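## Task

The scoop starts in the right gripper. Put it down on the table next to the litter pan so that it touches only the table, with its hollow facing upward, and stays at rest on its own. Every other object must stay within roughly 2 to 3 cm of its starting spot and be rotated at most a little. It does not count if the robot is still what keeps things in place at the end.

## Robot and tools

Robot: two six-joint arms, left_arm and right_arm, each ending in a parallel two-finger gripper. Their bases sit at (+0.031, +0.321, 0) m (left, yawed slightly, quat_wxyz +0.995,0,0,+0.096) and (-0.032, -0.266, 0) m (right, quat_wxyz +0.998,0,0,-0.063). The names are just labels, not image sides.

Scene frame: origin on the table surface midway between the arms; +x reaches out over the table, +z is up, left_arm lies toward +y. Gripper fingers extend along the gripper's own +z and close along its y. end_effector_position is the point between the pads, about 1 cm short of the fingertips; its printed value may be off, especially with the arm stretched far.

Tool execute_actions takes "actions", a list holding zero or one item, plus optional "pictures" (boolean; images come only when the list is empty or this is true).
- Empty list: no command, just the current state with images.
- Motion: {"rows": [...], "steps": n}, n from 4 to 15 control steps of 1/30 s each (default 15). Up to 15 rows; each row drives one step and the final row is reused for any remaining steps. Every row is one flat list of 14 numbers covering both arms: left_arm waist, shoulder, elbow, wrist pitch, wrist yaw, wrist roll, grip, then the same seven for right_arm. The six joint values are absolute target angles in radians (same units as the Joint positions printout), not offsets. Ranges per arm: waist -2.618..3.054, shoulder 0.000..3.142, elbow 0.000..3.142, wrist pitch -1.571..1.571, wrist yaw -1.571..1.571, wrist roll -2.094..2.094. A target more than 0.036 rad outside a range and beyond the joint's current angle gets the whole call rejected, with nothing sent. Targets past the true end stop there, flagged by "joint sent to its limit" (possibly about an earlier move). Grip is an absolute setting from -1 (closed) to +1 (fully open).
- Wait: {"steps": n}, n up to 300, no new command; counts from the previous result, time spent replying included.
The final 4 steps of each motion run after its result is returned, while you compose the next call. Arms keep heading for the last row until everything is nearly still or a step is HELD.

Motion limits: each step a joint's target is kept within a lead of its measured angle (waist 0.202, shoulder 0.258, elbow 0.238, wrist pitch 0.573, wrist yaw and roll 0.522 rad), and targets that would move the hand over 70 mm from where it is are scaled back, so big moves take several calls. Friction may leave a joint up to about 0.031 rad off target; tiny changes may not move it.

Results: a state line giving each gripper's position (m) and quat_wxyz in the scene frame; Joint positions (six angles in rad plus opening in metres, 0.093 open to 0.000 closed) and Joint velocities per arm; grip_measured (motor position on the -1..+1 scale; pads meet near -0.94, each mm of object width adds about 0.0208, per-gripper bias up to 0.02); joint torques (offset and noisy); "joint command not followed" when a clearance check altered targets; HELD for steps where your row was not (fully) sent; MOTOR HOT from 75 °C and OVER-TEMPERATURE FAULT when an arm is stopped (90 °C pause, 100 °C the arm drops). Keep holding loads short.

Gripping: fingers stop on contact while the motor continues toward the commanded number; squeezing rests at most about 0.21 below the width reading on rigid flat objects. Keep resending the same grip number to hold; open toward +1 to release.

zoom_image: {"camera": one of cam_head_left, cam_head_right, cam_high, cam_left_wrist, cam_right_wrist, "region": [x0, y0, x1, y1]} in pixels of that 504x504 image, origin top-left, region at most 504x504. Gives a closer look, no motion. Calibration (K, distortion, T_world_to_cam) is supplied per camera; wrist camera poses follow the arm joints.

read_manual: returns only licence text; moves nothing.

finished_scene: {"scene": number of the current scene}; ends it irreversibly and grades it; the result gives the next scene's goal.

Suggested order: look, locate the pan and scoop, bring the right hand low beside the pan with the scoop's bowl facing up, lower until it touches the table, open slowly, lift clear, check it rests still, then finish.

Avoid: dropping or slamming the scoop, knocking anything off the table, bumping other objects out of place, pressing hard into the table, and letting the two arms collide. Occasional external tugs on the held part or nudges to loose items can occur.

Each tool is called after "Call:" as name(argument=value, ...), one argument or row to a line, values as JSON.

## Session

Call:
execute_actions(
  actions=[],
)

Scene clock: 0.00 s of 4200.00 s.
left_arm: end_effector_position=(+0.4128, +0.2349, +0.3170) grip_measured=+1.000 end_effector_quat_wxyz=(+0.624, +0.041, +0.765, -0.157) | right_arm: end_effector_position=(+0.3103, -0.2786, +0.2806) grip_measured=-0.726 end_effector_quat_wxyz=(+0.549, +0.189, +0.773, -0.254)
Joint positions: left_arm=[-0.357  1.104  0.902  0.026  0.134 -0.169  0.093] | right_arm=[ 0.518  1.168  0.952 -0.304  1.003  0.257  0.01 ]
Joint velocities: left_arm=[-0.012 -0.007  0.002 -0.081 -0.081 -0.007  0.   ] | right_arm=[-0.007  0.002  0.002 -0.081  0.007  0.022  0.   ]
Joint torques (N m, as the arm reports them, + toward a larger angle): no reading
Motor temperatures (°C, as the motors report them): left_arm=[25 25 27 25 25 28] | right_arm=[28 28 29 28 25 27]

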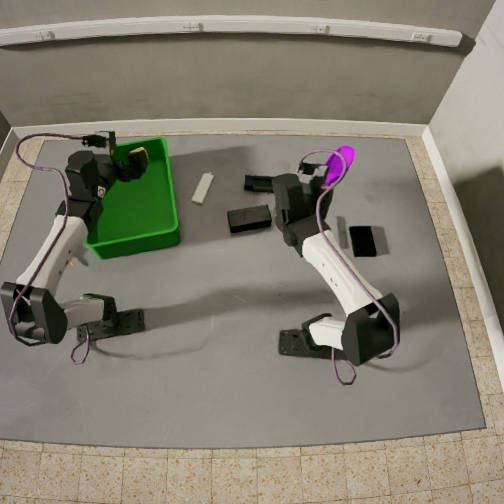

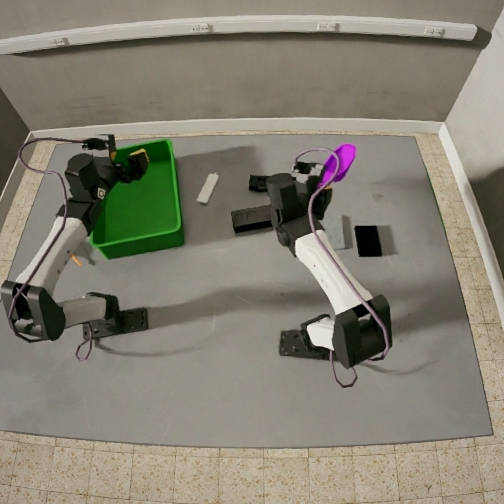

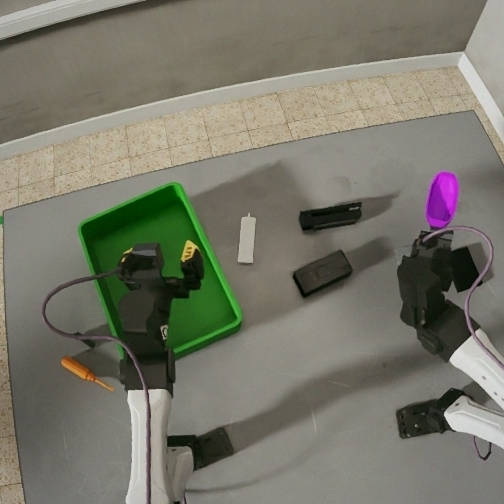

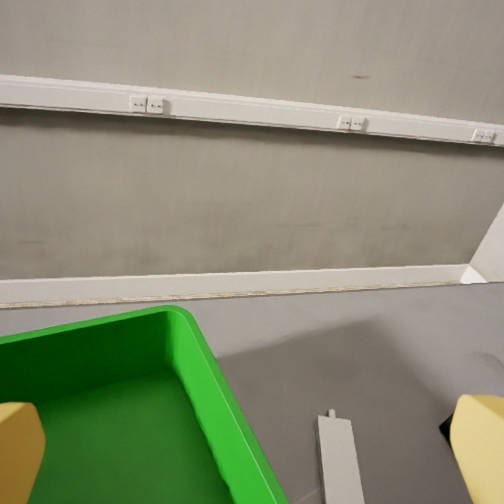

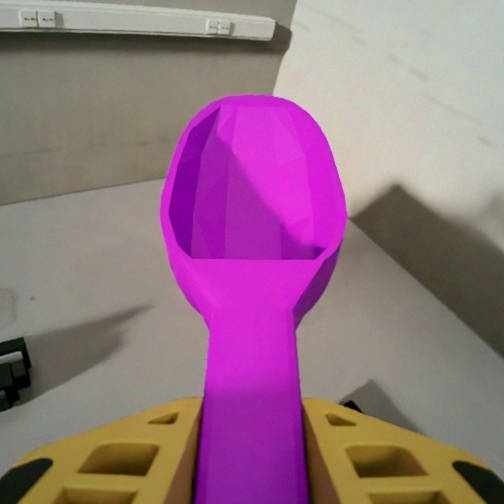

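Call:
zoom_image(
  camera="cam_head_right",
  region=[260, 130, 400, 270],
)

Call:
zoom_image(
  camera="cam_high",
  region=[370, 150, 504, 300],
)

Call:
zoom_image(
  camera="cam_right_wrist",
  region=[0, 0, 504, 504],
)

Region (260, 130, 400, 270) of cam_head_right's 504x504 image, scaled by 3.600, with more detail than that image has.

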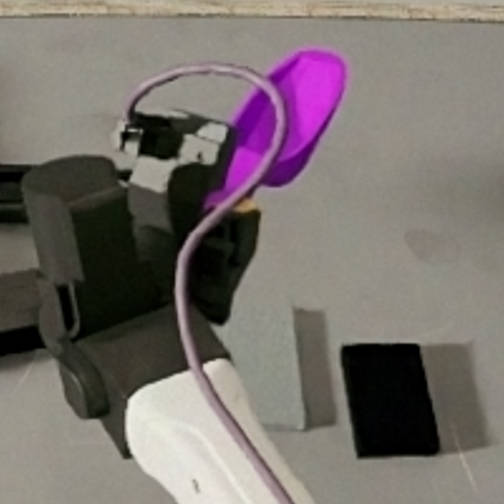

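Region (370, 150, 504, 300) of cam_high's 504x504 image, scaled by 3.360, with more detail than that image has; it fills the left 450 columns of this view, and the rest is white.

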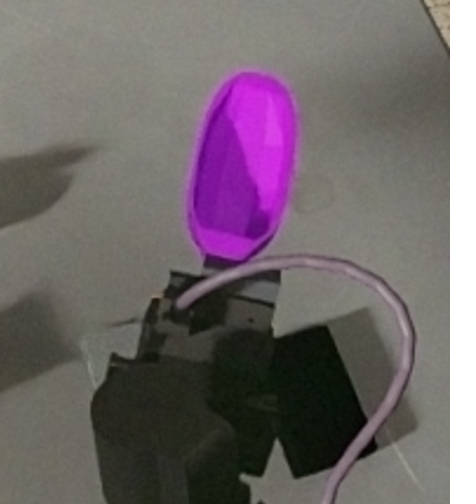

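Region (0, 0, 504, 504) of cam_right_wrist's 504x504 image, scaled by 1.000.

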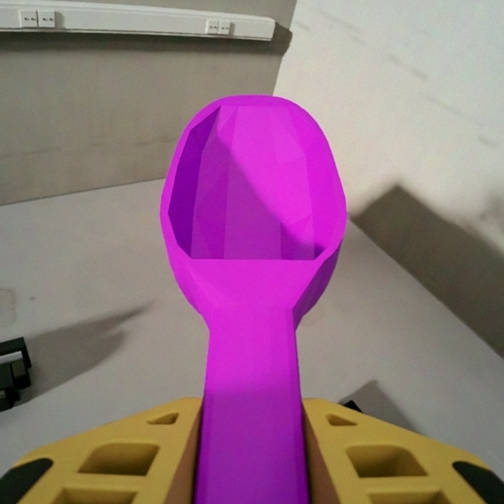

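Call:
zoom_image(
  camera="cam_head_left",
  region=[70, 130, 290, 350],
)

Call:
zoom_image(
  camera="cam_high",
  region=[120, 200, 370, 450],
)

Region (70, 130, 290, 350) of cam_head_left's 504x504 image, scaled by 2.291, with more detail than that image has.

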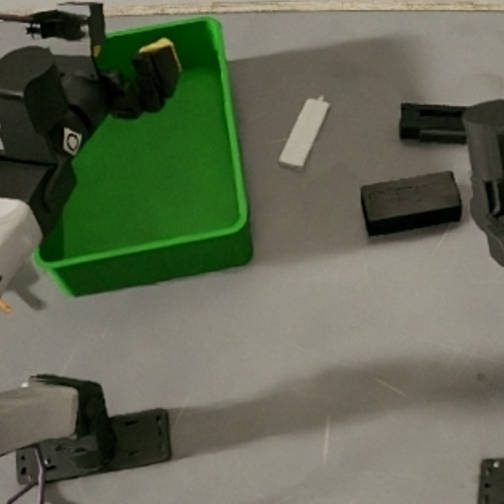

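Region (120, 200, 370, 450) of cam_high's 504x504 image, scaled by 2.016, with more detail than that image has.

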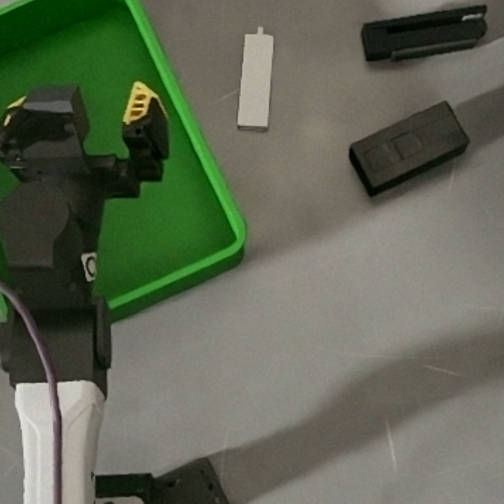

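Call:
execute_actions(
  actions=[
    {"rows": [[-0.357,1.104,0.902,0.026,0.134,-0.169,1,0.518,1.168,0.952,-0.304,0.98,0.26,-0.75],[-0.357,1.104,0.902,0.026,0.134,-0.169,1,0.518,1.168,0.952,-0.304,0.95,0.27,-0.75],[-0.357,1.104,0.902,0.026,0.134,-0.169,1,0.518,1.168,0.952,-0.304,0.91,0.28,-0.75],[-0.357,1.104,0.902,0.026,0.134,-0.169,1,0.518,1.168,0.952,-0.304,0.86,0.29,-0.75],[-0.357,1.104,0.902,0.026,0.134,-0.169,1,0.518,1.168,0.952,-0.304,0.80,0.31,-0.75],[-0.357,1.104,0.902,0.026,0.134,-0.169,1,0.518,1.168,0.952,-0.304,0.73,0.32,-0.75],[-0.357,1.104,0.902,0.026,0.134,-0.169,1,0.518,1.168,0.952,-0.304,0.66,0.34,-0.75],[-0.357,1.104,0.902,0.026,0.134,-0.169,1,0.518,1.168,0.952,-0.304,0.59,0.36,-0.75],[-0.357,1.104,0.902,0.026,0.134,-0.169,1,0.518,1.168,0.952,-0.304,0.52,0.38,-0.75],[-0.357,1.104,0.902,0.026,0.134,-0.169,1,0.518,1.168,0.952,-0.304,0.45,0.39,-0.75],[-0.357,1.104,0.902,0.026,0.134,-0.169,1,0.518,1.168,0.952,-0.304,0.38,0.41,-0.75],[-0.357,1.104,0.902,0.026,0.134,-0.169,1,0.518,1.168,0.952,-0.304,0.31,0.43,-0.75],[-0.357,1.104,0.902,0.026,0.134,-0.169,1,0.518,1.168,0.952,-0.304,0.24,0.45,-0.75],[-0.357,1.104,0.902,0.026,0.134,-0.169,1,0.518,1.168,0.952,-0.304,0.17,0.46,-0.75],[-0.357,1.104,0.902,0.026,0.134,-0.169,1,0.518,1.168,0.952,-0.304,0.10,0.48,-0.75]], "steps": 15},
  ],
)

Call:
execute_actions(
  actions=[
    {"rows": [[-0.357,1.104,0.902,0.026,0.134,-0.169,1,0.518,1.168,0.952,-0.304,0.02,0.50,-0.75],[-0.357,1.104,0.902,0.026,0.134,-0.169,1,0.518,1.168,0.952,-0.304,-0.06,0.52,-0.75],[-0.357,1.104,0.902,0.026,0.134,-0.169,1,0.518,1.168,0.952,-0.304,-0.14,0.54,-0.75],[-0.357,1.104,0.902,0.026,0.134,-0.169,1,0.518,1.168,0.952,-0.304,-0.22,0.56,-0.75],[-0.357,1.104,0.902,0.026,0.134,-0.169,1,0.518,1.168,0.952,-0.304,-0.30,0.58,-0.75],[-0.357,1.104,0.902,0.026,0.134,-0.169,1,0.518,1.168,0.952,-0.304,-0.38,0.60,-0.75],[-0.357,1.104,0.902,0.026,0.134,-0.169,1,0.518,1.168,0.952,-0.304,-0.46,0.62,-0.75],[-0.357,1.104,0.902,0.026,0.134,-0.169,1,0.518,1.168,0.952,-0.304,-0.54,0.64,-0.75],[-0.357,1.104,0.902,0.026,0.134,-0.169,1,0.518,1.168,0.952,-0.304,-0.62,0.66,-0.75],[-0.357,1.104,0.902,0.026,0.134,-0.169,1,0.518,1.168,0.952,-0.304,-0.70,0.68,-0.75],[-0.357,1.104,0.902,0.026,0.134,-0.169,1,0.518,1.168,0.952,-0.304,-0.78,0.70,-0.75],[-0.357,1.104,0.902,0.026,0.134,-0.169,1,0.518,1.168,0.952,-0.304,-0.85,0.72,-0.75],[-0.357,1.104,0.902,0.026,0.134,-0.169,1,0.518,1.168,0.952,-0.304,-0.91,0.73,-0.75],[-0.357,1.104,0.902,0.026,0.134,-0.169,1,0.518,1.168,0.952,-0.304,-0.96,0.74,-0.75],[-0.357,1.104,0.902,0.026,0.134,-0.169,1,0.518,1.168,0.952,-0.304,-0.99,0.75,-0.75]], "steps": 15},
  ],
)

Call:
execute_actions(
  actions=[
    {"steps": 15},
  ],
  pictures=true,
)

Scene clock: 5.93 s of 4200.00 s.
left_arm: end_effector_position=(+0.4128, +0.2349, +0.3170) grip_measured=+1.000 end_effector_quat_wxyz=(+0.624, +0.041, +0.765, -0.157) | right_arm: end_effector_position=(+0.3300, -0.2263, +0.2587) grip_measured=-0.726 end_effector_quat_wxyz=(+0.542, +0.139, +0.824, -0.085)
Joint positions: left_arm=[-0.357  1.104  0.902  0.026  0.134 -0.169  0.093] | right_arm=[ 0.518  1.168  0.952 -0.304  0.644  0.343  0.01 ]
Joint velocities: left_arm=[-0.022 -0.007 -0.007 -0.037  0.022 -0.007  0.   ] | right_arm=[ 0.007 -0.012  0.002 -0.022 -1.766  0.359 -0.   ]
Joint torques (N m, as the arm reports them, + toward a larger angle): left_arm=[-0.04 -4.41  7.7   1.9  -0.05  0.03] | right_arm=[-0.01 -4.32  9.37  1.9   0.3   0.12]
Motor temperatures (°C, as the motors report them): left_arm=[25 25 28 26 25 28] | right_arm=[28 28 30 29 25 27]
Steps of this call (steps 1 to 90: nothing new was sent; then 2.57 s passed at rest; steps 91 to 101: the first 11 steps of this action). Readings (joint positions):
91: left_arm=[-0.357 1.104 0.902 0.026 0.134 -0.169] | right_arm=[0.518 1.168 0.952 -0.304 1.001 0.257]
92: left_arm=[-0.357 1.104 0.902 0.026 0.134 -0.169] | right_arm=[0.518 1.168 0.952 -0.304 0.995 0.258]
94: left_arm=[-0.357 1.104 0.902 0.026 0.134 -0.169] | right_arm=[0.518 1.168 0.952 -0.304 0.963 0.265]
98: left_arm=[-0.357 1.104 0.902 0.026 0.134 -0.169] | right_arm=[0.518 1.168 0.952 -0.304 0.812 0.302]
101: the state above

Scene clock: 6.43 s of 4200.00 s.
left_arm: end_effector_position=(+0.4128, +0.2349, +0.3170) grip_measured=+1.000 end_effector_quat_wxyz=(+0.624, +0.041, +0.765, -0.157) | right_arm: end_effector_position=(+0.2790, -0.0615, +0.2497) grip_measured=-0.726 end_effector_quat_wxyz=(+0.340, -0.015, +0.852, +0.398)
Joint positions: left_arm=[-0.357  1.104  0.902  0.026  0.134 -0.169  0.093] | right_arm=[ 0.518  1.168  0.952 -0.304 -0.433  0.611  0.01 ]
Joint velocities: left_arm=[-0.002  0.002 -0.002  0.022 -0.051  0.022  0.   ] | right_arm=[ 0.002  0.017  0.007  0.037 -2.278  0.535  0.   ]
Joint torques (N m, as the arm reports them, + toward a larger angle): left_arm=[ 0.02 -4.43  7.67  1.9  -0.06  0.05] | right_arm=[-0.01 -4.44  9.47  2.01 -0.06  0.07]
Motor temperatures (°C, as the motors report them): left_arm=[25 25 28 27 25 28] | right_arm=[28 28 30 29 25 27]
Steps of this call (steps 1 to 4: the last 4 steps of your previous action; steps 5 to 15: the first 11 steps of this action). Readings (joint positions):
5: left_arm=[-0.357 1.104 0.902 0.026 0.134 -0.169] | right_arm=[0.518 1.168 0.952 -0.304 0.322 0.423]
6: left_arm=[-0.357 1.104 0.902 0.026 0.134 -0.169] | right_arm=[0.518 1.168 0.952 -0.304 0.252 0.440]
8: left_arm=[-0.357 1.104 0.902 0.026 0.134 -0.169] | right_arm=[0.518 1.168 0.952 -0.304 0.107 0.477]
12: left_arm=[-0.357 1.104 0.902 0.026 0.134 -0.169] | right_arm=[0.518 1.168 0.952 -0.304 -0.198 0.553]
15: the state above

Scene clock: 6.93 s of 4200.00 s.
left_arm: end_effector_position=(+0.4128, +0.2349, +0.3170) grip_measured=+1.000 end_effector_quat_wxyz=(+0.624, +0.041, +0.765, -0.157) | right_arm: end_effector_position=(+0.2085, -0.0180, +0.2775) grip_measured=-0.726 end_effector_quat_wxyz=(+0.162, -0.095, +0.796, +0.575)
Joint positions: left_arm=[-0.357  1.104  0.902  0.026  0.134 -0.169  0.093] | right_arm=[ 0.518  1.168  0.952 -0.304 -0.958  0.739  0.01 ]
Joint velocities: left_arm=[ 0.002  0.002 -0.007 -0.037 -0.007 -0.007  0.   ] | right_arm=[-0.007  0.007 -0.007  0.007 -0.081  0.007  0.001]
Joint torques (N m, as the arm reports them, + toward a larger angle): left_arm=[ 0.05 -4.42  7.62  1.9  -0.05  0.05] | right_arm=[-0.01 -4.23  9.24  1.77 -0.32  0.08]
Motor temperatures (°C, as the motors report them): left_arm=[25 25 29 27 25 28] | right_arm=[28 28 30 29 25 27]
Kept back: nothing.
Steps of this call (steps 1 to 4: the last 4 steps of your previous action; steps 5 to 15: the robot went on to your last target). Readings (joint positions):
1: left_arm=[-0.357 1.104 0.902 0.026 0.134 -0.169] | right_arm=[0.518 1.168 0.952 -0.304 -0.511 0.630]
2: left_arm=[-0.357 1.104 0.902 0.026 0.134 -0.169] | right_arm=[0.518 1.168 0.952 -0.304 -0.585 0.649]
4: left_arm=[-0.357 1.104 0.902 0.026 0.134 -0.169] | right_arm=[0.518 1.168 0.952 -0.304 -0.721 0.681]
8: left_arm=[-0.357 1.104 0.902 0.026 0.134 -0.169] | right_arm=[0.518 1.168 0.952 -0.304 -0.877 0.718]
15: the state above
camera_calibration (this result's frames):
cam_right_wrist: T_world_to_cam=[[0.338262, -0.316485, -0.886237, 0.168175], [-0.907292, -0.359665, -0.217858, 0.282294], [-0.2498, 0.877769, -0.408805, 0.266659], [0, 0, 0, 1]] pos_world=[0.265847, -0.0793092, 0.319555]

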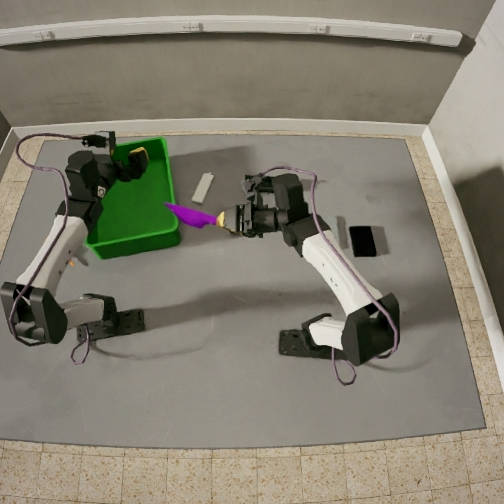

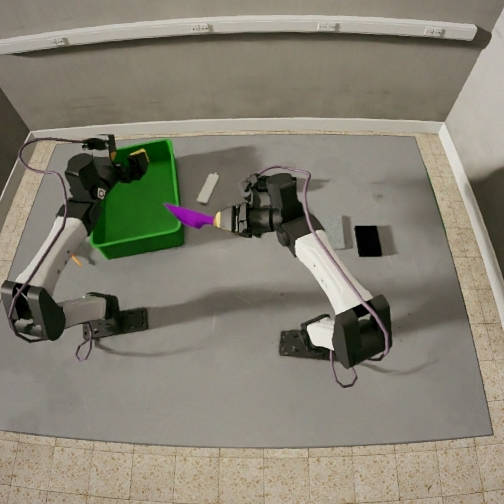

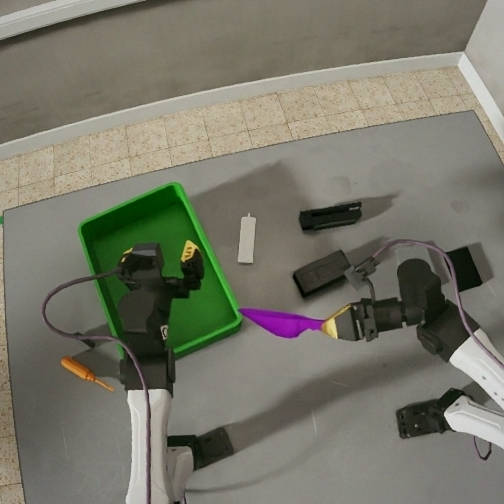

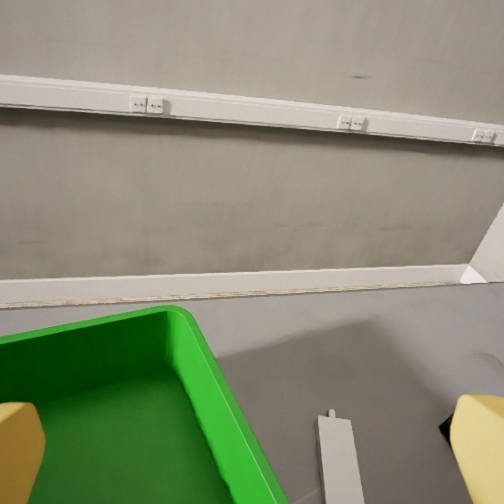

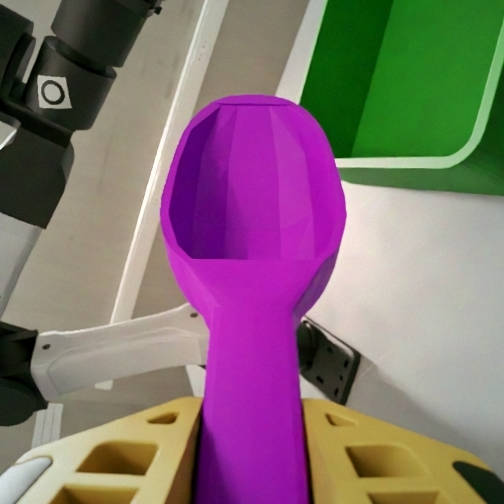

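Call:
zoom_image(
  camera="cam_high",
  region=[225, 240, 425, 400],
)

Call:
zoom_image(
  camera="cam_head_left",
  region=[155, 160, 295, 270],
)

Region (225, 240, 425, 400) of cam_high's 504x504 image, scaled by 2.520, with more detail than that image has; it fills the top 403 rows of this view, and the rest is white.

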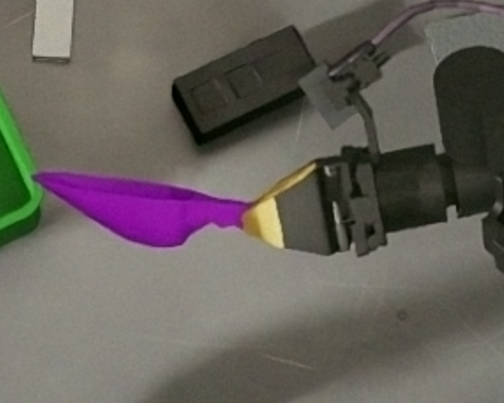

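Region (155, 160, 295, 270) of cam_head_left's 504x504 image, scaled by 3.600, with more detail than that image has; it fills the top 396 rows of this view, and the rest is white.

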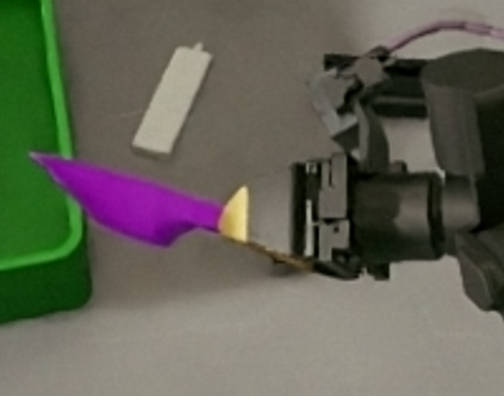

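Call:
zoom_image(
  camera="cam_high",
  region=[230, 280, 370, 370],
)

Call:
zoom_image(
  camera="cam_head_right",
  region=[155, 185, 255, 255],
)

Region (230, 280, 370, 370) of cam_high's 504x504 image, scaled by 3.600, with more detail than that image has; it fills the top 324 rows of this view, and the rest is white.

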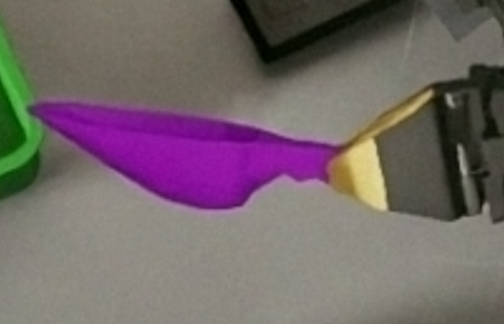

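Region (155, 185, 255, 255) of cam_head_right's 504x504 image, scaled by 5.040, with more detail than that image has; it fills the top 353 rows of this view, and the rest is white.

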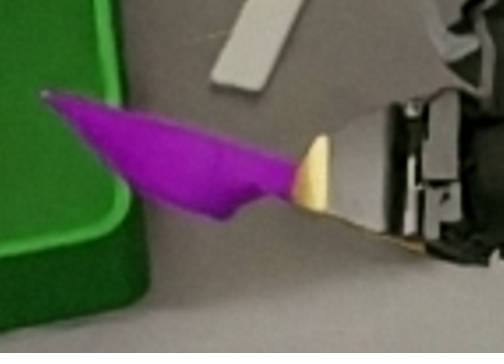

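Call:
execute_actions(
  actions=[
    {"rows": [[-0.357,1.104,0.902,0.026,0.134,-0.169,1,0.519,1.170,0.952,-0.302,-0.99,0.746,-0.75],[-0.357,1.104,0.902,0.026,0.134,-0.169,1,0.521,1.178,0.954,-0.298,-0.991,0.733,-0.75],[-0.357,1.104,0.902,0.026,0.134,-0.169,1,0.525,1.189,0.955,-0.290,-0.991,0.713,-0.75],[-0.357,1.104,0.902,0.026,0.134,-0.169,1,0.530,1.205,0.958,-0.280,-0.992,0.685,-0.75],[-0.357,1.104,0.902,0.026,0.134,-0.169,1,0.536,1.224,0.961,-0.267,-0.994,0.651,-0.75],[-0.357,1.104,0.902,0.026,0.134,-0.169,1,0.543,1.247,0.965,-0.252,-0.995,0.611,-0.75],[-0.357,1.104,0.902,0.026,0.134,-0.169,1,0.551,1.272,0.969,-0.235,-0.997,0.566,-0.75],[-0.357,1.104,0.902,0.026,0.134,-0.169,1,0.560,1.301,0.974,-0.216,-0.998,0.516,-0.75],[-0.357,1.104,0.902,0.026,0.134,-0.169,1,0.569,1.331,0.979,-0.196,-1.000,0.462,-0.75],[-0.357,1.104,0.902,0.026,0.134,-0.169,1,0.580,1.364,0.984,-0.175,-1.002,0.404,-0.75],[-0.357,1.104,0.902,0.026,0.134,-0.169,1,0.591,1.399,0.990,-0.152,-1.005,0.344,-0.75],[-0.357,1.104,0.902,0.026,0.134,-0.169,1,0.602,1.434,0.996,-0.128,-1.007,0.280,-0.75],[-0.357,1.104,0.902,0.026,0.134,-0.169,1,0.613,1.471,1.002,-0.104,-1.009,0.216,-0.75],[-0.357,1.104,0.902,0.026,0.134,-0.169,1,0.625,1.508,1.008,-0.079,-1.012,0.150,-0.75],[-0.357,1.104,0.902,0.026,0.134,-0.169,1,0.637,1.546,1.014,-0.055,-1.014,0.083,-0.75]], "steps": 15},
  ],
)

Call:
execute_actions(
  actions=[
    {"rows": [[-0.357,1.104,0.902,0.026,0.134,-0.169,1,0.649,1.584,1.020,-0.030,-1.016,0.016,-0.75],[-0.357,1.104,0.902,0.026,0.134,-0.169,1,0.661,1.621,1.026,-0.005,-1.019,-0.050,-0.75],[-0.357,1.104,0.902,0.026,0.134,-0.169,1,0.672,1.658,1.032,0.019,-1.021,-0.114,-0.75],[-0.357,1.104,0.902,0.026,0.134,-0.169,1,0.683,1.694,1.038,0.043,-1.023,-0.178,-0.75],[-0.357,1.104,0.902,0.026,0.134,-0.169,1,0.694,1.728,1.044,0.066,-1.026,-0.238,-0.75],[-0.357,1.104,0.902,0.026,0.134,-0.169,1,0.705,1.761,1.049,0.087,-1.028,-0.296,-0.75],[-0.357,1.104,0.902,0.026,0.134,-0.169,1,0.714,1.792,1.054,0.107,-1.030,-0.350,-0.75],[-0.357,1.104,0.902,0.026,0.134,-0.169,1,0.723,1.820,1.059,0.126,-1.032,-0.400,-0.75],[-0.357,1.104,0.902,0.026,0.134,-0.169,1,0.731,1.846,1.063,0.143,-1.035,-0.445,-0.75],[-0.357,1.104,0.902,0.026,0.134,-0.169,1,0.738,1.868,1.067,0.158,-1.038,-0.485,-0.75],[-0.357,1.104,0.902,0.026,0.134,-0.169,1,0.745,1.888,1.070,0.171,-1.041,-0.519,-0.75],[-0.357,1.104,0.902,0.026,0.134,-0.169,1,0.750,1.903,1.073,0.181,-1.044,-0.547,-0.75],[-0.357,1.104,0.902,0.026,0.134,-0.169,1,0.754,1.915,1.074,0.189,-1.047,-0.567,-0.75],[-0.357,1.104,0.902,0.026,0.134,-0.169,1,0.757,1.922,1.076,0.193,-1.049,-0.582,-0.75],[-0.357,1.104,0.902,0.026,0.134,-0.169,1,0.758,1.9245,1.076,0.195,-1.05,-0.59,-0.75]], "steps": 15},
  ],
)

Call:
execute_actions(
  actions=[
    {"steps": 18},
  ],
  pictures=true,
)

Scene clock: 10.27 s of 4200.00 s.
left_arm: end_effector_position=(+0.4128, +0.2349, +0.3170) grip_measured=+1.000 end_effector_quat_wxyz=(+0.624, +0.041, +0.765, -0.157) | right_arm: end_effector_position=(+0.2218, +0.0054, +0.2486) grip_measured=-0.726 end_effector_quat_wxyz=(+0.175, -0.185, +0.786, +0.563)
Joint positions: left_arm=[-0.357  1.104  0.902  0.026  0.134 -0.169  0.093] | right_arm=[ 0.558  1.321  0.967 -0.231 -0.988  0.533  0.01 ]
Joint velocities: left_arm=[-0.017 -0.002  0.002 -0.022 -0.022  0.022  0.   ] | right_arm=[ 0.281  0.96   0.129  0.52  -0.051 -1.223 -0.001]
Joint torques (N m, as the arm reports them, + toward a larger angle): left_arm=[ 0.01 -4.41  7.67  1.93 -0.06  0.05] | right_arm=[ 1.39 -3.96 10.5   1.8  -0.33  0.02]
Motor temperatures (°C, as the motors report them): left_arm=[25 25 29 28 25 28] | right_arm=[28 28 31 30 25 27]
Steps of this call (steps 1 to 30: the robot went on to your last target; steps 31 to 89: nothing new was sent; steps 90 to 100: the first 11 steps of this action). Readings (joint positions):
90: left_arm=[-0.357 1.104 0.902 0.026 0.134 -0.169] | right_arm=[0.518 1.168 0.952 -0.304 -0.978 0.744]
91: left_arm=[-0.357 1.104 0.902 0.026 0.134 -0.169] | right_arm=[0.518 1.168 0.952 -0.304 -0.978 0.743]
93: left_arm=[-0.357 1.104 0.902 0.026 0.134 -0.169] | right_arm=[0.518 1.170 0.952 -0.303 -0.979 0.731]
97: left_arm=[-0.357 1.104 0.902 0.026 0.134 -0.169] | right_arm=[0.531 1.228 0.954 -0.271 -0.984 0.647]
100: the state above

Scene clock: 10.77 s of 4200.00 s.
left_arm: end_effector_position=(+0.4128, +0.2349, +0.3170) grip_measured=+1.000 end_effector_quat_wxyz=(+0.624, +0.041, +0.765, -0.157) | right_arm: end_effector_position=(+0.2420, +0.0912, +0.1282) grip_measured=-0.726 end_effector_quat_wxyz=(-0.295, +0.528, -0.628, -0.489)
Joint positions: left_arm=[-0.357  1.104  0.902  0.026  0.134 -0.169  0.093] | right_arm=[ 0.72   1.839  1.044  0.077 -1.015 -0.309  0.01 ]
Joint velocities: left_arm=[-0.002  0.007 -0.002  0.051 -0.051  0.11   0.   ] | right_arm=[ 0.212  0.686  0.081  0.491 -0.066 -1.429 -0.   ]
Joint torques (N m, as the arm reports them, + toward a larger angle): left_arm=[ 0.02 -4.42  7.67  1.91 -0.04  0.02] | right_arm=[ 0.97 -9.46  9.9   1.74 -0.47  0.03]
Motor temperatures (°C, as the motors report them): left_arm=[25 25 29 28 25 28] | right_arm=[28 28 31 30 25 27]
Steps of this call (steps 1 to 4: the last 4 steps of your previous action; steps 5 to 15: the first 11 steps of this action). Readings (joint positions):
5: left_arm=[-0.357 1.104 0.902 0.026 0.134 -0.169] | right_arm=[0.614 1.503 0.995 -0.135 -0.995 0.270]
6: left_arm=[-0.357 1.104 0.902 0.026 0.134 -0.169] | right_arm=[0.626 1.540 1.001 -0.112 -0.997 0.210]
8: left_arm=[-0.357 1.104 0.902 0.026 0.134 -0.169] | right_arm=[0.649 1.615 1.013 -0.067 -1.001 0.088]
12: left_arm=[-0.357 1.104 0.902 0.026 0.134 -0.169] | right_arm=[0.693 1.755 1.033 0.022 -1.008 -0.151]
15: the state above

Scene clock: 11.37 s of 4200.00 s.
left_arm: end_effector_position=(+0.4128, +0.2349, +0.3170) grip_measured=+1.000 end_effector_quat_wxyz=(+0.624, +0.041, +0.765, -0.157) | right_arm: end_effector_position=(+0.2404, +0.1075, +0.1156) grip_measured=-0.726 end_effector_quat_wxyz=(-0.365, +0.620, -0.526, -0.455)
Joint positions: left_arm=[-0.357  1.104  0.902  0.026  0.134 -0.169  0.093] | right_arm=[ 0.749  1.916  1.059  0.177 -1.036 -0.58   0.01 ]
Joint velocities: left_arm=[ 0.002  0.017 -0.007  0.007 -0.051  0.007  0.   ] | right_arm=[ 0.002 -0.002 -0.002  0.095 -0.095 -0.007  0.   ]
Joint torques (N m, as the arm reports them, + toward a larger angle): left_arm=[ 0.05 -4.37  7.7   1.91 -0.06  0.03] | right_arm=[ 0.79 -9.85  9.4   1.72 -0.44  0.02]
Motor temperatures (°C, as the motors report them): left_arm=[25 25 29 28 25 28] | right_arm=[28 29 31 30 25 27]
Kept back: nothing.
Steps of this call (steps 1 to 4: the last 4 steps of your previous action; steps 5 to 18: the robot went on to your last target). Readings (joint positions):
1: left_arm=[-0.357 1.104 0.902 0.026 0.134 -0.169] | right_arm=[0.728 1.861 1.047 0.093 -1.017 -0.354]
2: left_arm=[-0.357 1.104 0.902 0.026 0.134 -0.169] | right_arm=[0.734 1.880 1.049 0.107 -1.019 -0.395]
4: left_arm=[-0.357 1.104 0.902 0.026 0.134 -0.169] | right_arm=[0.744 1.906 1.052 0.128 -1.024 -0.461]
8: left_arm=[-0.357 1.104 0.902 0.026 0.134 -0.169] | right_arm=[0.749 1.916 1.052 0.153 -1.031 -0.535]
18: the state above
camera_calibration (this result's frames):
cam_right_wrist: T_world_to_cam=[[0.982342, 0.185004, -0.02787, -0.254359], [0.106408, -0.674996, -0.730108, 0.170561], [-0.153885, 0.714251, -0.682763, 0.124472], [0, 0, 0, 1]] pos_world=[0.250873, 0.0732814, 0.202424]

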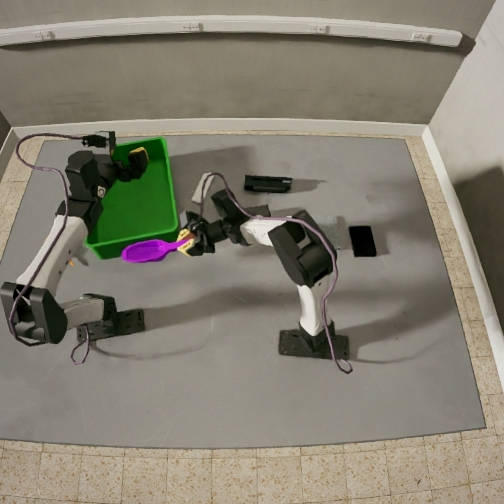

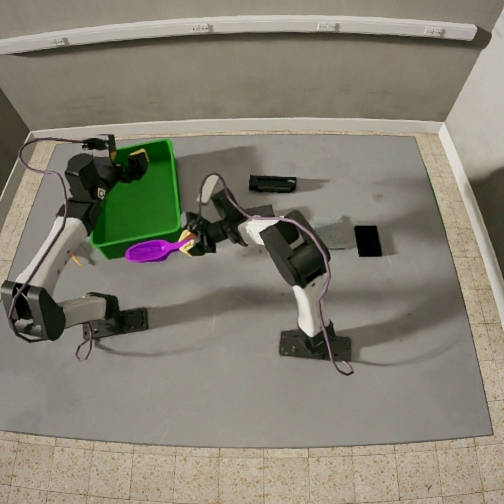

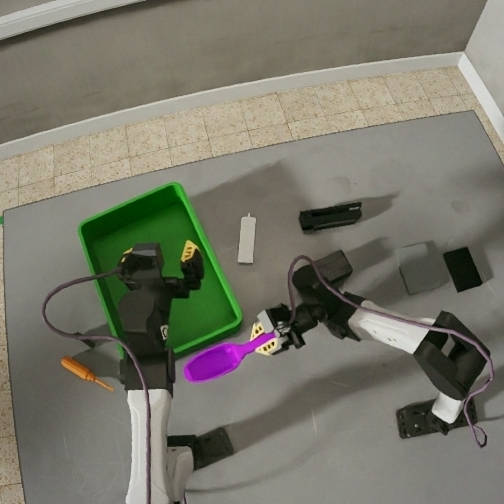

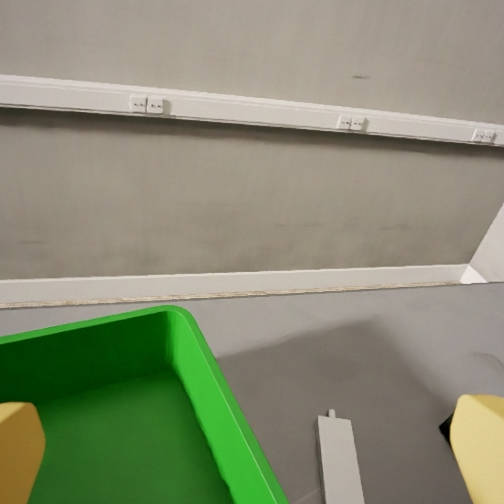

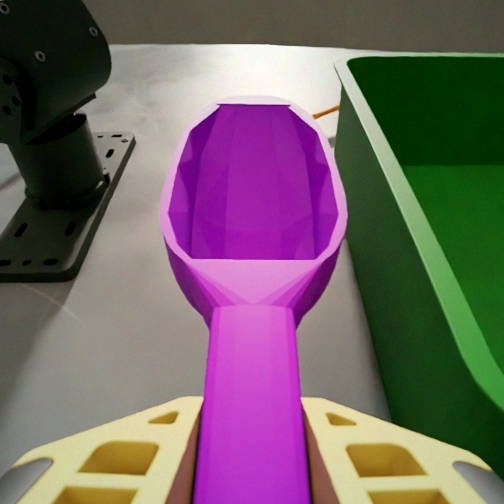

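Call:
execute_actions(
  actions=[
    {"rows": [[-0.357,1.104,0.902,0.026,0.134,-0.169,1,0.752,1.928,1.076,0.205,-1.053,-0.595,-0.75],[-0.357,1.104,0.902,0.026,0.134,-0.169,1,0.746,1.935,1.076,0.22,-1.056,-0.60,-0.75],[-0.357,1.104,0.902,0.026,0.134,-0.169,1,0.742,1.946,1.077,0.24,-1.059,-0.604,-0.75],[-0.357,1.104,0.902,0.026,0.134,-0.169,1,0.740,1.961,1.077,0.26,-1.061,-0.607,-0.75],[-0.357,1.104,0.902,0.026,0.134,-0.169,1,0.738,1.978,1.078,0.28,-1.063,-0.61,-0.75],[-0.357,1.104,0.902,0.026,0.134,-0.169,1,0.736,1.998,1.078,0.30,-1.065,-0.613,-0.75],[-0.357,1.104,0.902,0.026,0.134,-0.169,1,0.734,2.018,1.078,0.32,-1.067,-0.616,-0.75],[-0.357,1.104,0.902,0.026,0.134,-0.169,1,0.732,2.039,1.078,0.34,-1.068,-0.618,-0.75],[-0.357,1.104,0.902,0.026,0.134,-0.169,1,0.730,2.059,1.078,0.356,-1.069,-0.62,-0.75],[-0.357,1.104,0.902,0.026,0.134,-0.169,1,0.728,2.078,1.078,0.37,-1.069,-0.62,-0.75],[-0.357,1.104,0.902,0.026,0.134,-0.169,1,0.727,2.096,1.078,0.382,-1.069,-0.62,-0.75],[-0.357,1.104,0.902,0.026,0.134,-0.169,1,0.726,2.110,1.078,0.39,-1.069,-0.62,-0.75],[-0.357,1.104,0.902,0.026,0.134,-0.169,1,0.725,2.121,1.078,0.395,-1.069,-0.62,-0.75],[-0.357,1.104,0.902,0.026,0.134,-0.169,1,0.724,2.129,1.078,0.397,-1.069,-0.62,-0.75],[-0.357,1.104,0.902,0.026,0.134,-0.169,1,0.724,2.132,1.078,0.397,-1.069,-0.62,-0.75]], "steps": 15},
  ],
)

Call:
execute_actions(
  actions=[
    {"steps": 16},
  ],
  pictures=true,
)

Scene clock: 12.57 s of 4200.00 s.
left_arm: end_effector_position=(+0.4128, +0.2349, +0.3170) grip_measured=+1.000 end_effector_quat_wxyz=(+0.624, +0.041, +0.765, -0.157) | right_arm: end_effector_position=(+0.2498, +0.1144, +0.0834) grip_measured=-0.725 end_effector_quat_wxyz=(-0.376, +0.628, -0.507, -0.454)
Joint positions: left_arm=[-0.357  1.104  0.902  0.026  0.134 -0.169  0.093] | right_arm=[ 0.746  2.04   1.066  0.311 -1.055 -0.609  0.01 ]
Joint velocities: left_arm=[-0.017  0.007  0.007 -0.037  0.051 -0.051  0.   ] | right_arm=[-0.071  0.628  0.007  0.344 -0.037 -0.007 -0.   ]
Joint torques (N m, as the arm reports them, + toward a larger angle): left_arm=[-0.02 -4.33  7.7   1.9  -0.05  0.04] | right_arm=[-1.35 -9.87  8.35  1.69 -0.41  0.03]
Motor temperatures (°C, as the motors report them): left_arm=[25 25 30 28 25 28] | right_arm=[28 29 31 30 25 27]
Steps of this call (steps 1 to 25: the robot went on to your last target; steps 26 to 36: the first 11 steps of this action). Readings (joint positions):
26: left_arm=[-0.357 1.104 0.902 0.026 0.134 -0.169] | right_arm=[0.749 1.916 1.059 0.179 -1.038 -0.586]
27: left_arm=[-0.357 1.104 0.902 0.026 0.134 -0.169] | right_arm=[0.749 1.916 1.059 0.182 -1.038 -0.588]
29: left_arm=[-0.357 1.104 0.902 0.026 0.134 -0.169] | right_arm=[0.749 1.921 1.059 0.201 -1.042 -0.592]
33: left_arm=[-0.357 1.104 0.902 0.026 0.134 -0.169] | right_arm=[0.749 1.975 1.065 0.265 -1.052 -0.603]
36: the state above

Scene clock: 13.10 s of 4200.00 s.
left_arm: end_effector_position=(+0.4128, +0.2349, +0.3170) grip_measured=+1.000 end_effector_quat_wxyz=(+0.624, +0.041, +0.765, -0.157) | right_arm: end_effector_position=(+0.2557, +0.1131, +0.0547) grip_measured=-0.725 end_effector_quat_wxyz=(-0.373, +0.625, -0.514, -0.454)
Joint positions: left_arm=[-0.357  1.104  0.902  0.026  0.134 -0.169  0.093] | right_arm=[ 0.735  2.126  1.066  0.377 -1.056 -0.615  0.01 ]
Joint velocities: left_arm=[ 0.022 -0.002 -0.002 -0.095 -0.037  0.066  0.   ] | right_arm=[-0.002  0.007  0.007  0.081  0.051 -0.037 -0.   ]
Joint torques (N m, as the arm reports them, + toward a larger angle): left_arm=[-0.03 -4.39  7.65  1.9  -0.04  0.03] | right_arm=[ -1.   -11.18   7.93   1.7   -0.45   0.03]
Motor temperatures (°C, as the motors report them): left_arm=[25 25 30 28 25 28] | right_arm=[28 29 31 31 25 27]
Kept back: nothing.
Steps of this call (steps 1 to 4: the last 4 steps of your previous action; steps 5 to 16: the robot went on to your last target). Readings (joint positions):
1: left_arm=[-0.357 1.104 0.902 0.026 0.134 -0.169] | right_arm=[0.743 2.062 1.066 0.323 -1.055 -0.610]
2: left_arm=[-0.357 1.104 0.902 0.026 0.134 -0.169] | right_arm=[0.742 2.081 1.066 0.332 -1.055 -0.611]
4: left_arm=[-0.357 1.104 0.902 0.026 0.134 -0.169] | right_arm=[0.738 2.111 1.066 0.344 -1.055 -0.613]
8: left_arm=[-0.357 1.104 0.902 0.026 0.134 -0.169] | right_arm=[0.735 2.126 1.066 0.357 -1.055 -0.614]
16: the state above
camera_calibration (this result's frames):
cam_right_wrist: T_world_to_cam=[[0.980201, 0.197995, -0.00179813, -0.274494], [0.132392, -0.662121, -0.73761, 0.120577], [-0.147234, 0.722768, -0.675224, 0.0781925], [0, 0, 0, 1]] pos_world=[0.264609, 0.0776702, 0.141243]

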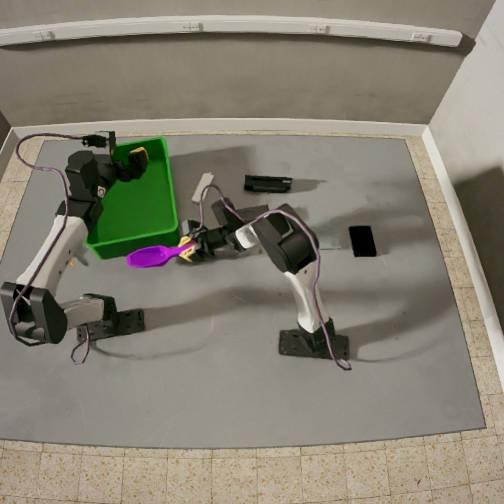

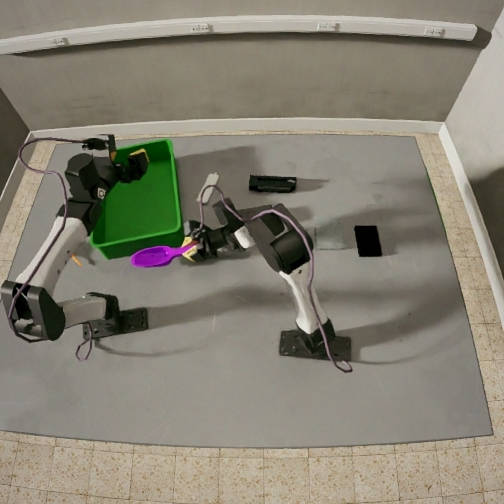

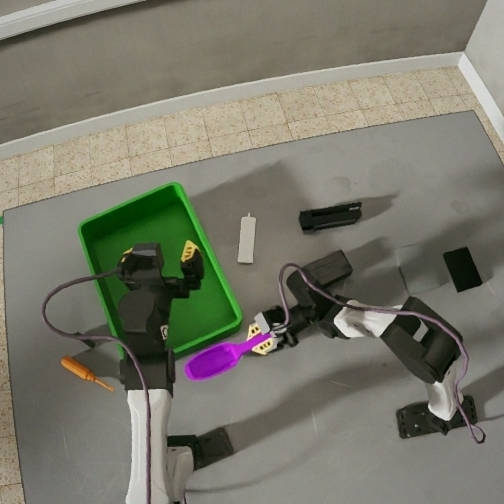

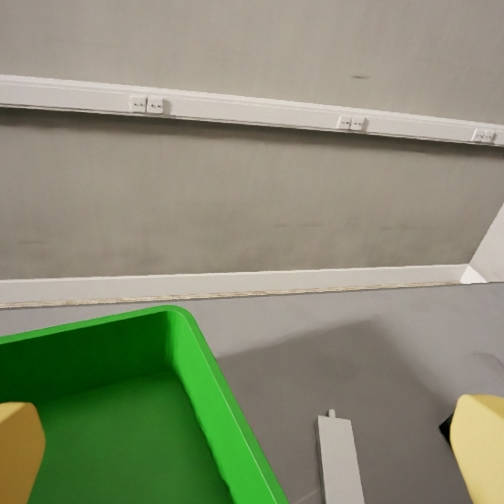

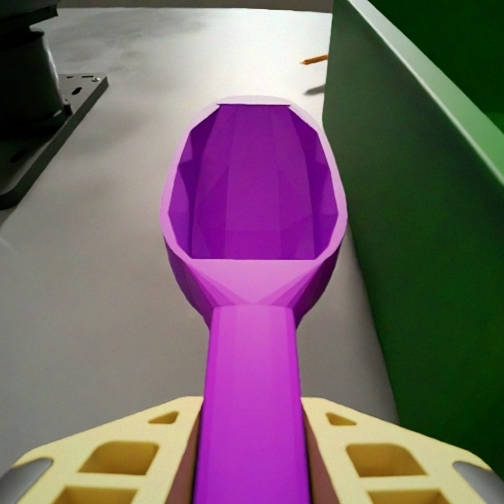

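Call:
execute_actions(
  actions=[
    {"rows": [[-0.357,1.104,0.902,0.026,0.134,-0.169,1,0.724,2.135,1.078,0.405,-1.069,-0.62,-0.75],[-0.357,1.104,0.902,0.026,0.134,-0.169,1,0.724,2.139,1.078,0.412,-1.069,-0.62,-0.75],[-0.357,1.104,0.902,0.026,0.134,-0.169,1,0.724,2.144,1.078,0.419,-1.069,-0.62,-0.75],[-0.357,1.104,0.902,0.026,0.134,-0.169,1,0.724,2.149,1.078,0.426,-1.069,-0.62,-0.75],[-0.357,1.104,0.902,0.026,0.134,-0.169,1,0.724,2.154,1.078,0.432,-1.069,-0.62,-0.75],[-0.357,1.104,0.902,0.026,0.134,-0.169,1,0.724,2.159,1.078,0.437,-1.069,-0.62,-0.75],[-0.357,1.104,0.902,0.026,0.134,-0.169,1,0.724,2.164,1.078,0.441,-1.069,-0.62,-0.75],[-0.357,1.104,0.902,0.026,0.134,-0.169,1,0.724,2.168,1.078,0.444,-1.069,-0.62,-0.75],[-0.357,1.104,0.902,0.026,0.134,-0.169,1,0.724,2.172,1.078,0.445,-1.069,-0.62,-0.75],[-0.357,1.104,0.902,0.026,0.134,-0.169,1,0.724,2.176,1.078,0.445,-1.069,-0.62,-0.75],[-0.357,1.104,0.902,0.026,0.134,-0.169,1,0.724,2.179,1.078,0.445,-1.069,-0.62,-0.75]], "steps": 15},
  ],
)

Call:
execute_actions(
  actions=[
    {"steps": 8},
  ],
  pictures=true,
)

Scene clock: 13.83 s of 4200.00 s.
left_arm: end_effector_position=(+0.4128, +0.2349, +0.3170) grip_measured=+1.000 end_effector_quat_wxyz=(+0.624, +0.041, +0.765, -0.157) | right_arm: end_effector_position=(+0.2577, +0.1146, +0.0486) grip_measured=-0.725 end_effector_quat_wxyz=(-0.379, +0.627, -0.508, -0.452)
Joint positions: left_arm=[-0.357  1.104  0.902  0.026  0.134 -0.169  0.093] | right_arm=[ 0.735  2.152  1.066  0.421 -1.057 -0.616  0.01 ]
Joint velocities: left_arm=[ 0.002 -0.022 -0.002  0.022  0.022  0.007  0.   ] | right_arm=[-0.002  0.164 -0.002  0.125 -0.066 -0.037  0.001]
Joint torques (N m, as the arm reports them, + toward a larger angle): left_arm=[-0.04 -4.36  7.59  1.89 -0.05  0.04] | right_arm=[ -0.98 -10.31   7.8    1.74  -0.43   0.03]
Motor temperatures (°C, as the motors report them): left_arm=[25 25 30 28 25 28] | right_arm=[28 29 31 31 25 27]
Steps of this call (steps 1 to 11: the robot went on to your last target; steps 12 to 22: the first 11 steps of this action). Readings (joint positions):
12: left_arm=[-0.357 1.104 0.902 0.026 0.134 -0.169] | right_arm=[0.735 2.126 1.066 0.381 -1.056 -0.615]
13: left_arm=[-0.357 1.104 0.902 0.026 0.134 -0.169] | right_arm=[0.735 2.126 1.066 0.383 -1.057 -0.616]
15: left_arm=[-0.357 1.104 0.902 0.026 0.134 -0.169] | right_arm=[0.735 2.126 1.066 0.390 -1.057 -0.616]
19: left_arm=[-0.357 1.104 0.902 0.026 0.134 -0.169] | right_arm=[0.735 2.136 1.066 0.413 -1.057 -0.616]
22: the state above

Scene clock: 14.10 s of 4200.00 s.
left_arm: end_effector_position=(+0.4128, +0.2349, +0.3170) grip_measured=+1.000 end_effector_quat_wxyz=(+0.624, +0.041, +0.765, -0.157) | right_arm: end_effector_position=(+0.2575, +0.1144, +0.0442) grip_measured=-0.725 end_effector_quat_wxyz=(-0.377, +0.626, -0.510, -0.453)
Joint positions: left_arm=[-0.357  1.104  0.902  0.026  0.134 -0.169  0.093] | right_arm=[ 0.735  2.164  1.066  0.426 -1.057 -0.616  0.01 ]
Joint velocities: left_arm=[ 0.007  0.007 -0.002 -0.022  0.066  0.007  0.   ] | right_arm=[-0.002 -0.002  0.002 -0.081 -0.022 -0.022 -0.   ]
Joint torques (N m, as the arm reports them, + toward a larger angle): left_arm=[-0.01 -4.41  7.62  1.9  -0.05  0.03] | right_arm=[ -1.01 -10.55   7.76   1.73  -0.43   0.03]
Motor temperatures (°C, as the motors report them): left_arm=[25 25 30 28 25 28] | right_arm=[28 30 31 31 25 27]
Kept back: nothing.
Steps of this call (steps 1 to 4: the last 4 steps of your previous action; steps 5 to 8: the robot went on to your last target). Readings (joint positions):
1: left_arm=[-0.357 1.104 0.902 0.026 0.134 -0.169] | right_arm=[0.735 2.157 1.066 0.422 -1.057 -0.616]
2: left_arm=[-0.357 1.104 0.902 0.026 0.134 -0.169] | right_arm=[0.735 2.160 1.066 0.422 -1.057 -0.616]
4: left_arm=[-0.357 1.104 0.902 0.026 0.134 -0.169] | right_arm=[0.735 2.164 1.066 0.422 -1.057 -0.616]
8: the state above
camera_calibration (this result's frames):
cam_right_wrist: T_world_to_cam=[[0.979976, 0.198965, 0.00772745, -0.276953], [0.139261, -0.65714, -0.740793, 0.111257], [-0.142314, 0.727035, -0.671689, 0.0684627], [0, 0, 0, 1]] pos_world=[0.265657, 0.0784404, 0.130544]

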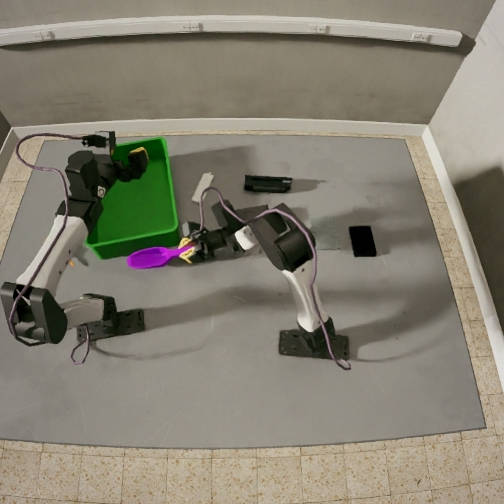

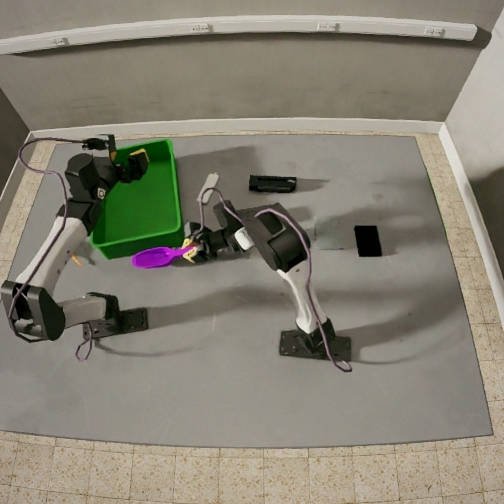

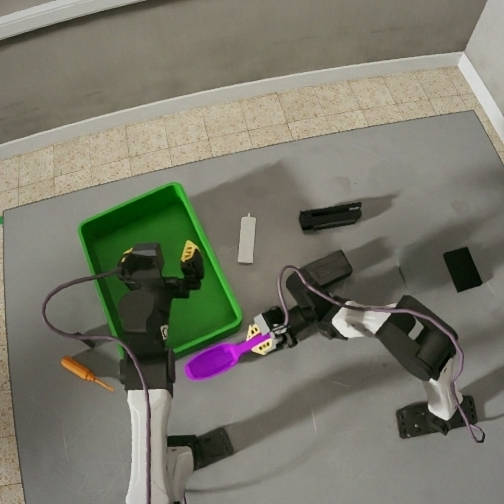

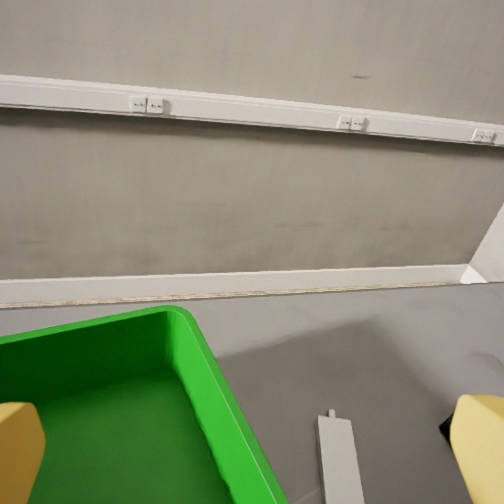

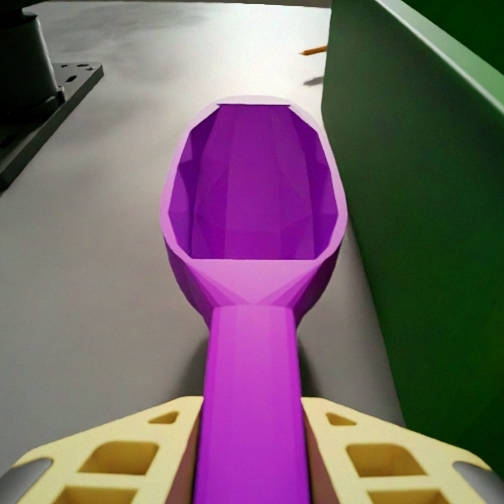

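Call:
execute_actions(
  actions=[
    {"rows": [[-0.357,1.104,0.902,0.026,0.134,-0.169,1,0.724,2.183,1.078,0.449,-1.069,-0.62,-0.75],[-0.357,1.104,0.902,0.026,0.134,-0.169,1,0.724,2.187,1.078,0.453,-1.069,-0.62,-0.75],[-0.357,1.104,0.902,0.026,0.134,-0.169,1,0.724,2.191,1.078,0.457,-1.069,-0.62,-0.75],[-0.357,1.104,0.902,0.026,0.134,-0.169,1,0.724,2.195,1.078,0.460,-1.069,-0.62,-0.75],[-0.357,1.104,0.902,0.026,0.134,-0.169,1,0.724,2.199,1.078,0.463,-1.069,-0.62,-0.75],[-0.357,1.104,0.902,0.026,0.134,-0.169,1,0.724,2.203,1.078,0.465,-1.069,-0.62,-0.75],[-0.357,1.104,0.902,0.026,0.134,-0.169,1,0.724,2.206,1.078,0.465,-1.069,-0.62,-0.75]], "steps": 15},
  ],
)

Call:
execute_actions(
  actions=[
    {"steps": 5},
  ],
)

Scene clock: 14.73 s of 4200.00 s.
left_arm: end_effector_position=(+0.4128, +0.2349, +0.3170) grip_measured=+1.000 end_effector_quat_wxyz=(+0.624, +0.041, +0.765, -0.157) | right_arm: end_effector_position=(+0.2574, +0.1144, +0.0353) grip_measured=-0.725 end_effector_quat_wxyz=(-0.374, +0.626, -0.512, -0.454)
Joint positions: left_arm=[-0.357  1.104  0.902  0.026  0.134 -0.169  0.093] | right_arm=[ 0.735  2.19   1.066  0.445 -1.058 -0.616  0.01 ]
Joint velocities: left_arm=[-0.007  0.002  0.017  0.022  0.022  0.037  0.   ] | right_arm=[ 0.002  0.032 -0.017 -0.051 -0.066  0.066  0.   ]
Joint torques (N m, as the arm reports them, + toward a larger angle): left_arm=[-0.01 -4.36  7.64  1.9  -0.01  0.04] | right_arm=[ -1.   -10.78   7.61   1.75  -0.43   0.03]
Motor temperatures (°C, as the motors report them): left_arm=[25 25 30 28 25 28] | right_arm=[28 30 31 31 25 27]
Steps of this call (steps 1 to 8: the robot went on to your last target; steps 9 to 19: the first 11 steps of this action). Readings (joint positions):
9: left_arm=[-0.357 1.104 0.902 0.026 0.134 -0.169] | right_arm=[0.735 2.164 1.066 0.429 -1.057 -0.616]
10: left_arm=[-0.357 1.104 0.902 0.026 0.134 -0.169] | right_arm=[0.735 2.164 1.066 0.430 -1.057 -0.616]
12: left_arm=[-0.357 1.104 0.902 0.026 0.134 -0.169] | right_arm=[0.735 2.166 1.066 0.435 -1.058 -0.616]
16: left_arm=[-0.357 1.104 0.902 0.026 0.134 -0.169] | right_arm=[0.735 2.182 1.066 0.445 -1.058 -0.616]
19: the state above

Scene clock: 14.90 s of 4200.00 s.
left_arm: end_effector_position=(+0.4128, +0.2349, +0.3170) grip_measured=+1.000 end_effector_quat_wxyz=(+0.624, +0.041, +0.765, -0.157) | right_arm: end_effector_position=(+0.2575, +0.1145, +0.0354) grip_measured=-0.725 end_effector_quat_wxyz=(-0.375, +0.626, -0.512, -0.454)
Joint positions: left_arm=[-0.357  1.104  0.902  0.026  0.134 -0.169  0.093] | right_arm=[ 0.735  2.19   1.066  0.447 -1.058 -0.616  0.01 ]
Joint velocities: left_arm=[-0.007 -0.022 -0.017  0.007 -0.022 -0.037  0.   ] | right_arm=[-0.007  0.002  0.007 -0.007  0.007 -0.007  0.001]
Joint torques (N m, as the arm reports them, + toward a larger angle): left_arm=[-0.02 -4.42  7.61  1.88 -0.04  0.04] | right_arm=[ -1.01 -10.63   7.6    1.71  -0.43   0.03]
Motor temperatures (°C, as the motors report them): left_arm=[25 25 30 28 25 28] | right_arm=[28 30 31 31 25 27]
Kept back: nothing.
Steps of this call (steps 1 to 4: the last 4 steps of your previous action; step 5: the robot went on to your last target). Readings (joint positions):
1: left_arm=[-0.357 1.104 0.902 0.026 0.134 -0.169] | right_arm=[0.735 2.190 1.066 0.445 -1.058 -0.616]
2: left_arm=[-0.357 1.104 0.902 0.026 0.134 -0.169] | right_arm=[0.735 2.190 1.066 0.445 -1.058 -0.616]
4: left_arm=[-0.357 1.104 0.902 0.026 0.134 -0.169] | right_arm=[0.735 2.190 1.066 0.447 -1.058 -0.616]
5: the state above


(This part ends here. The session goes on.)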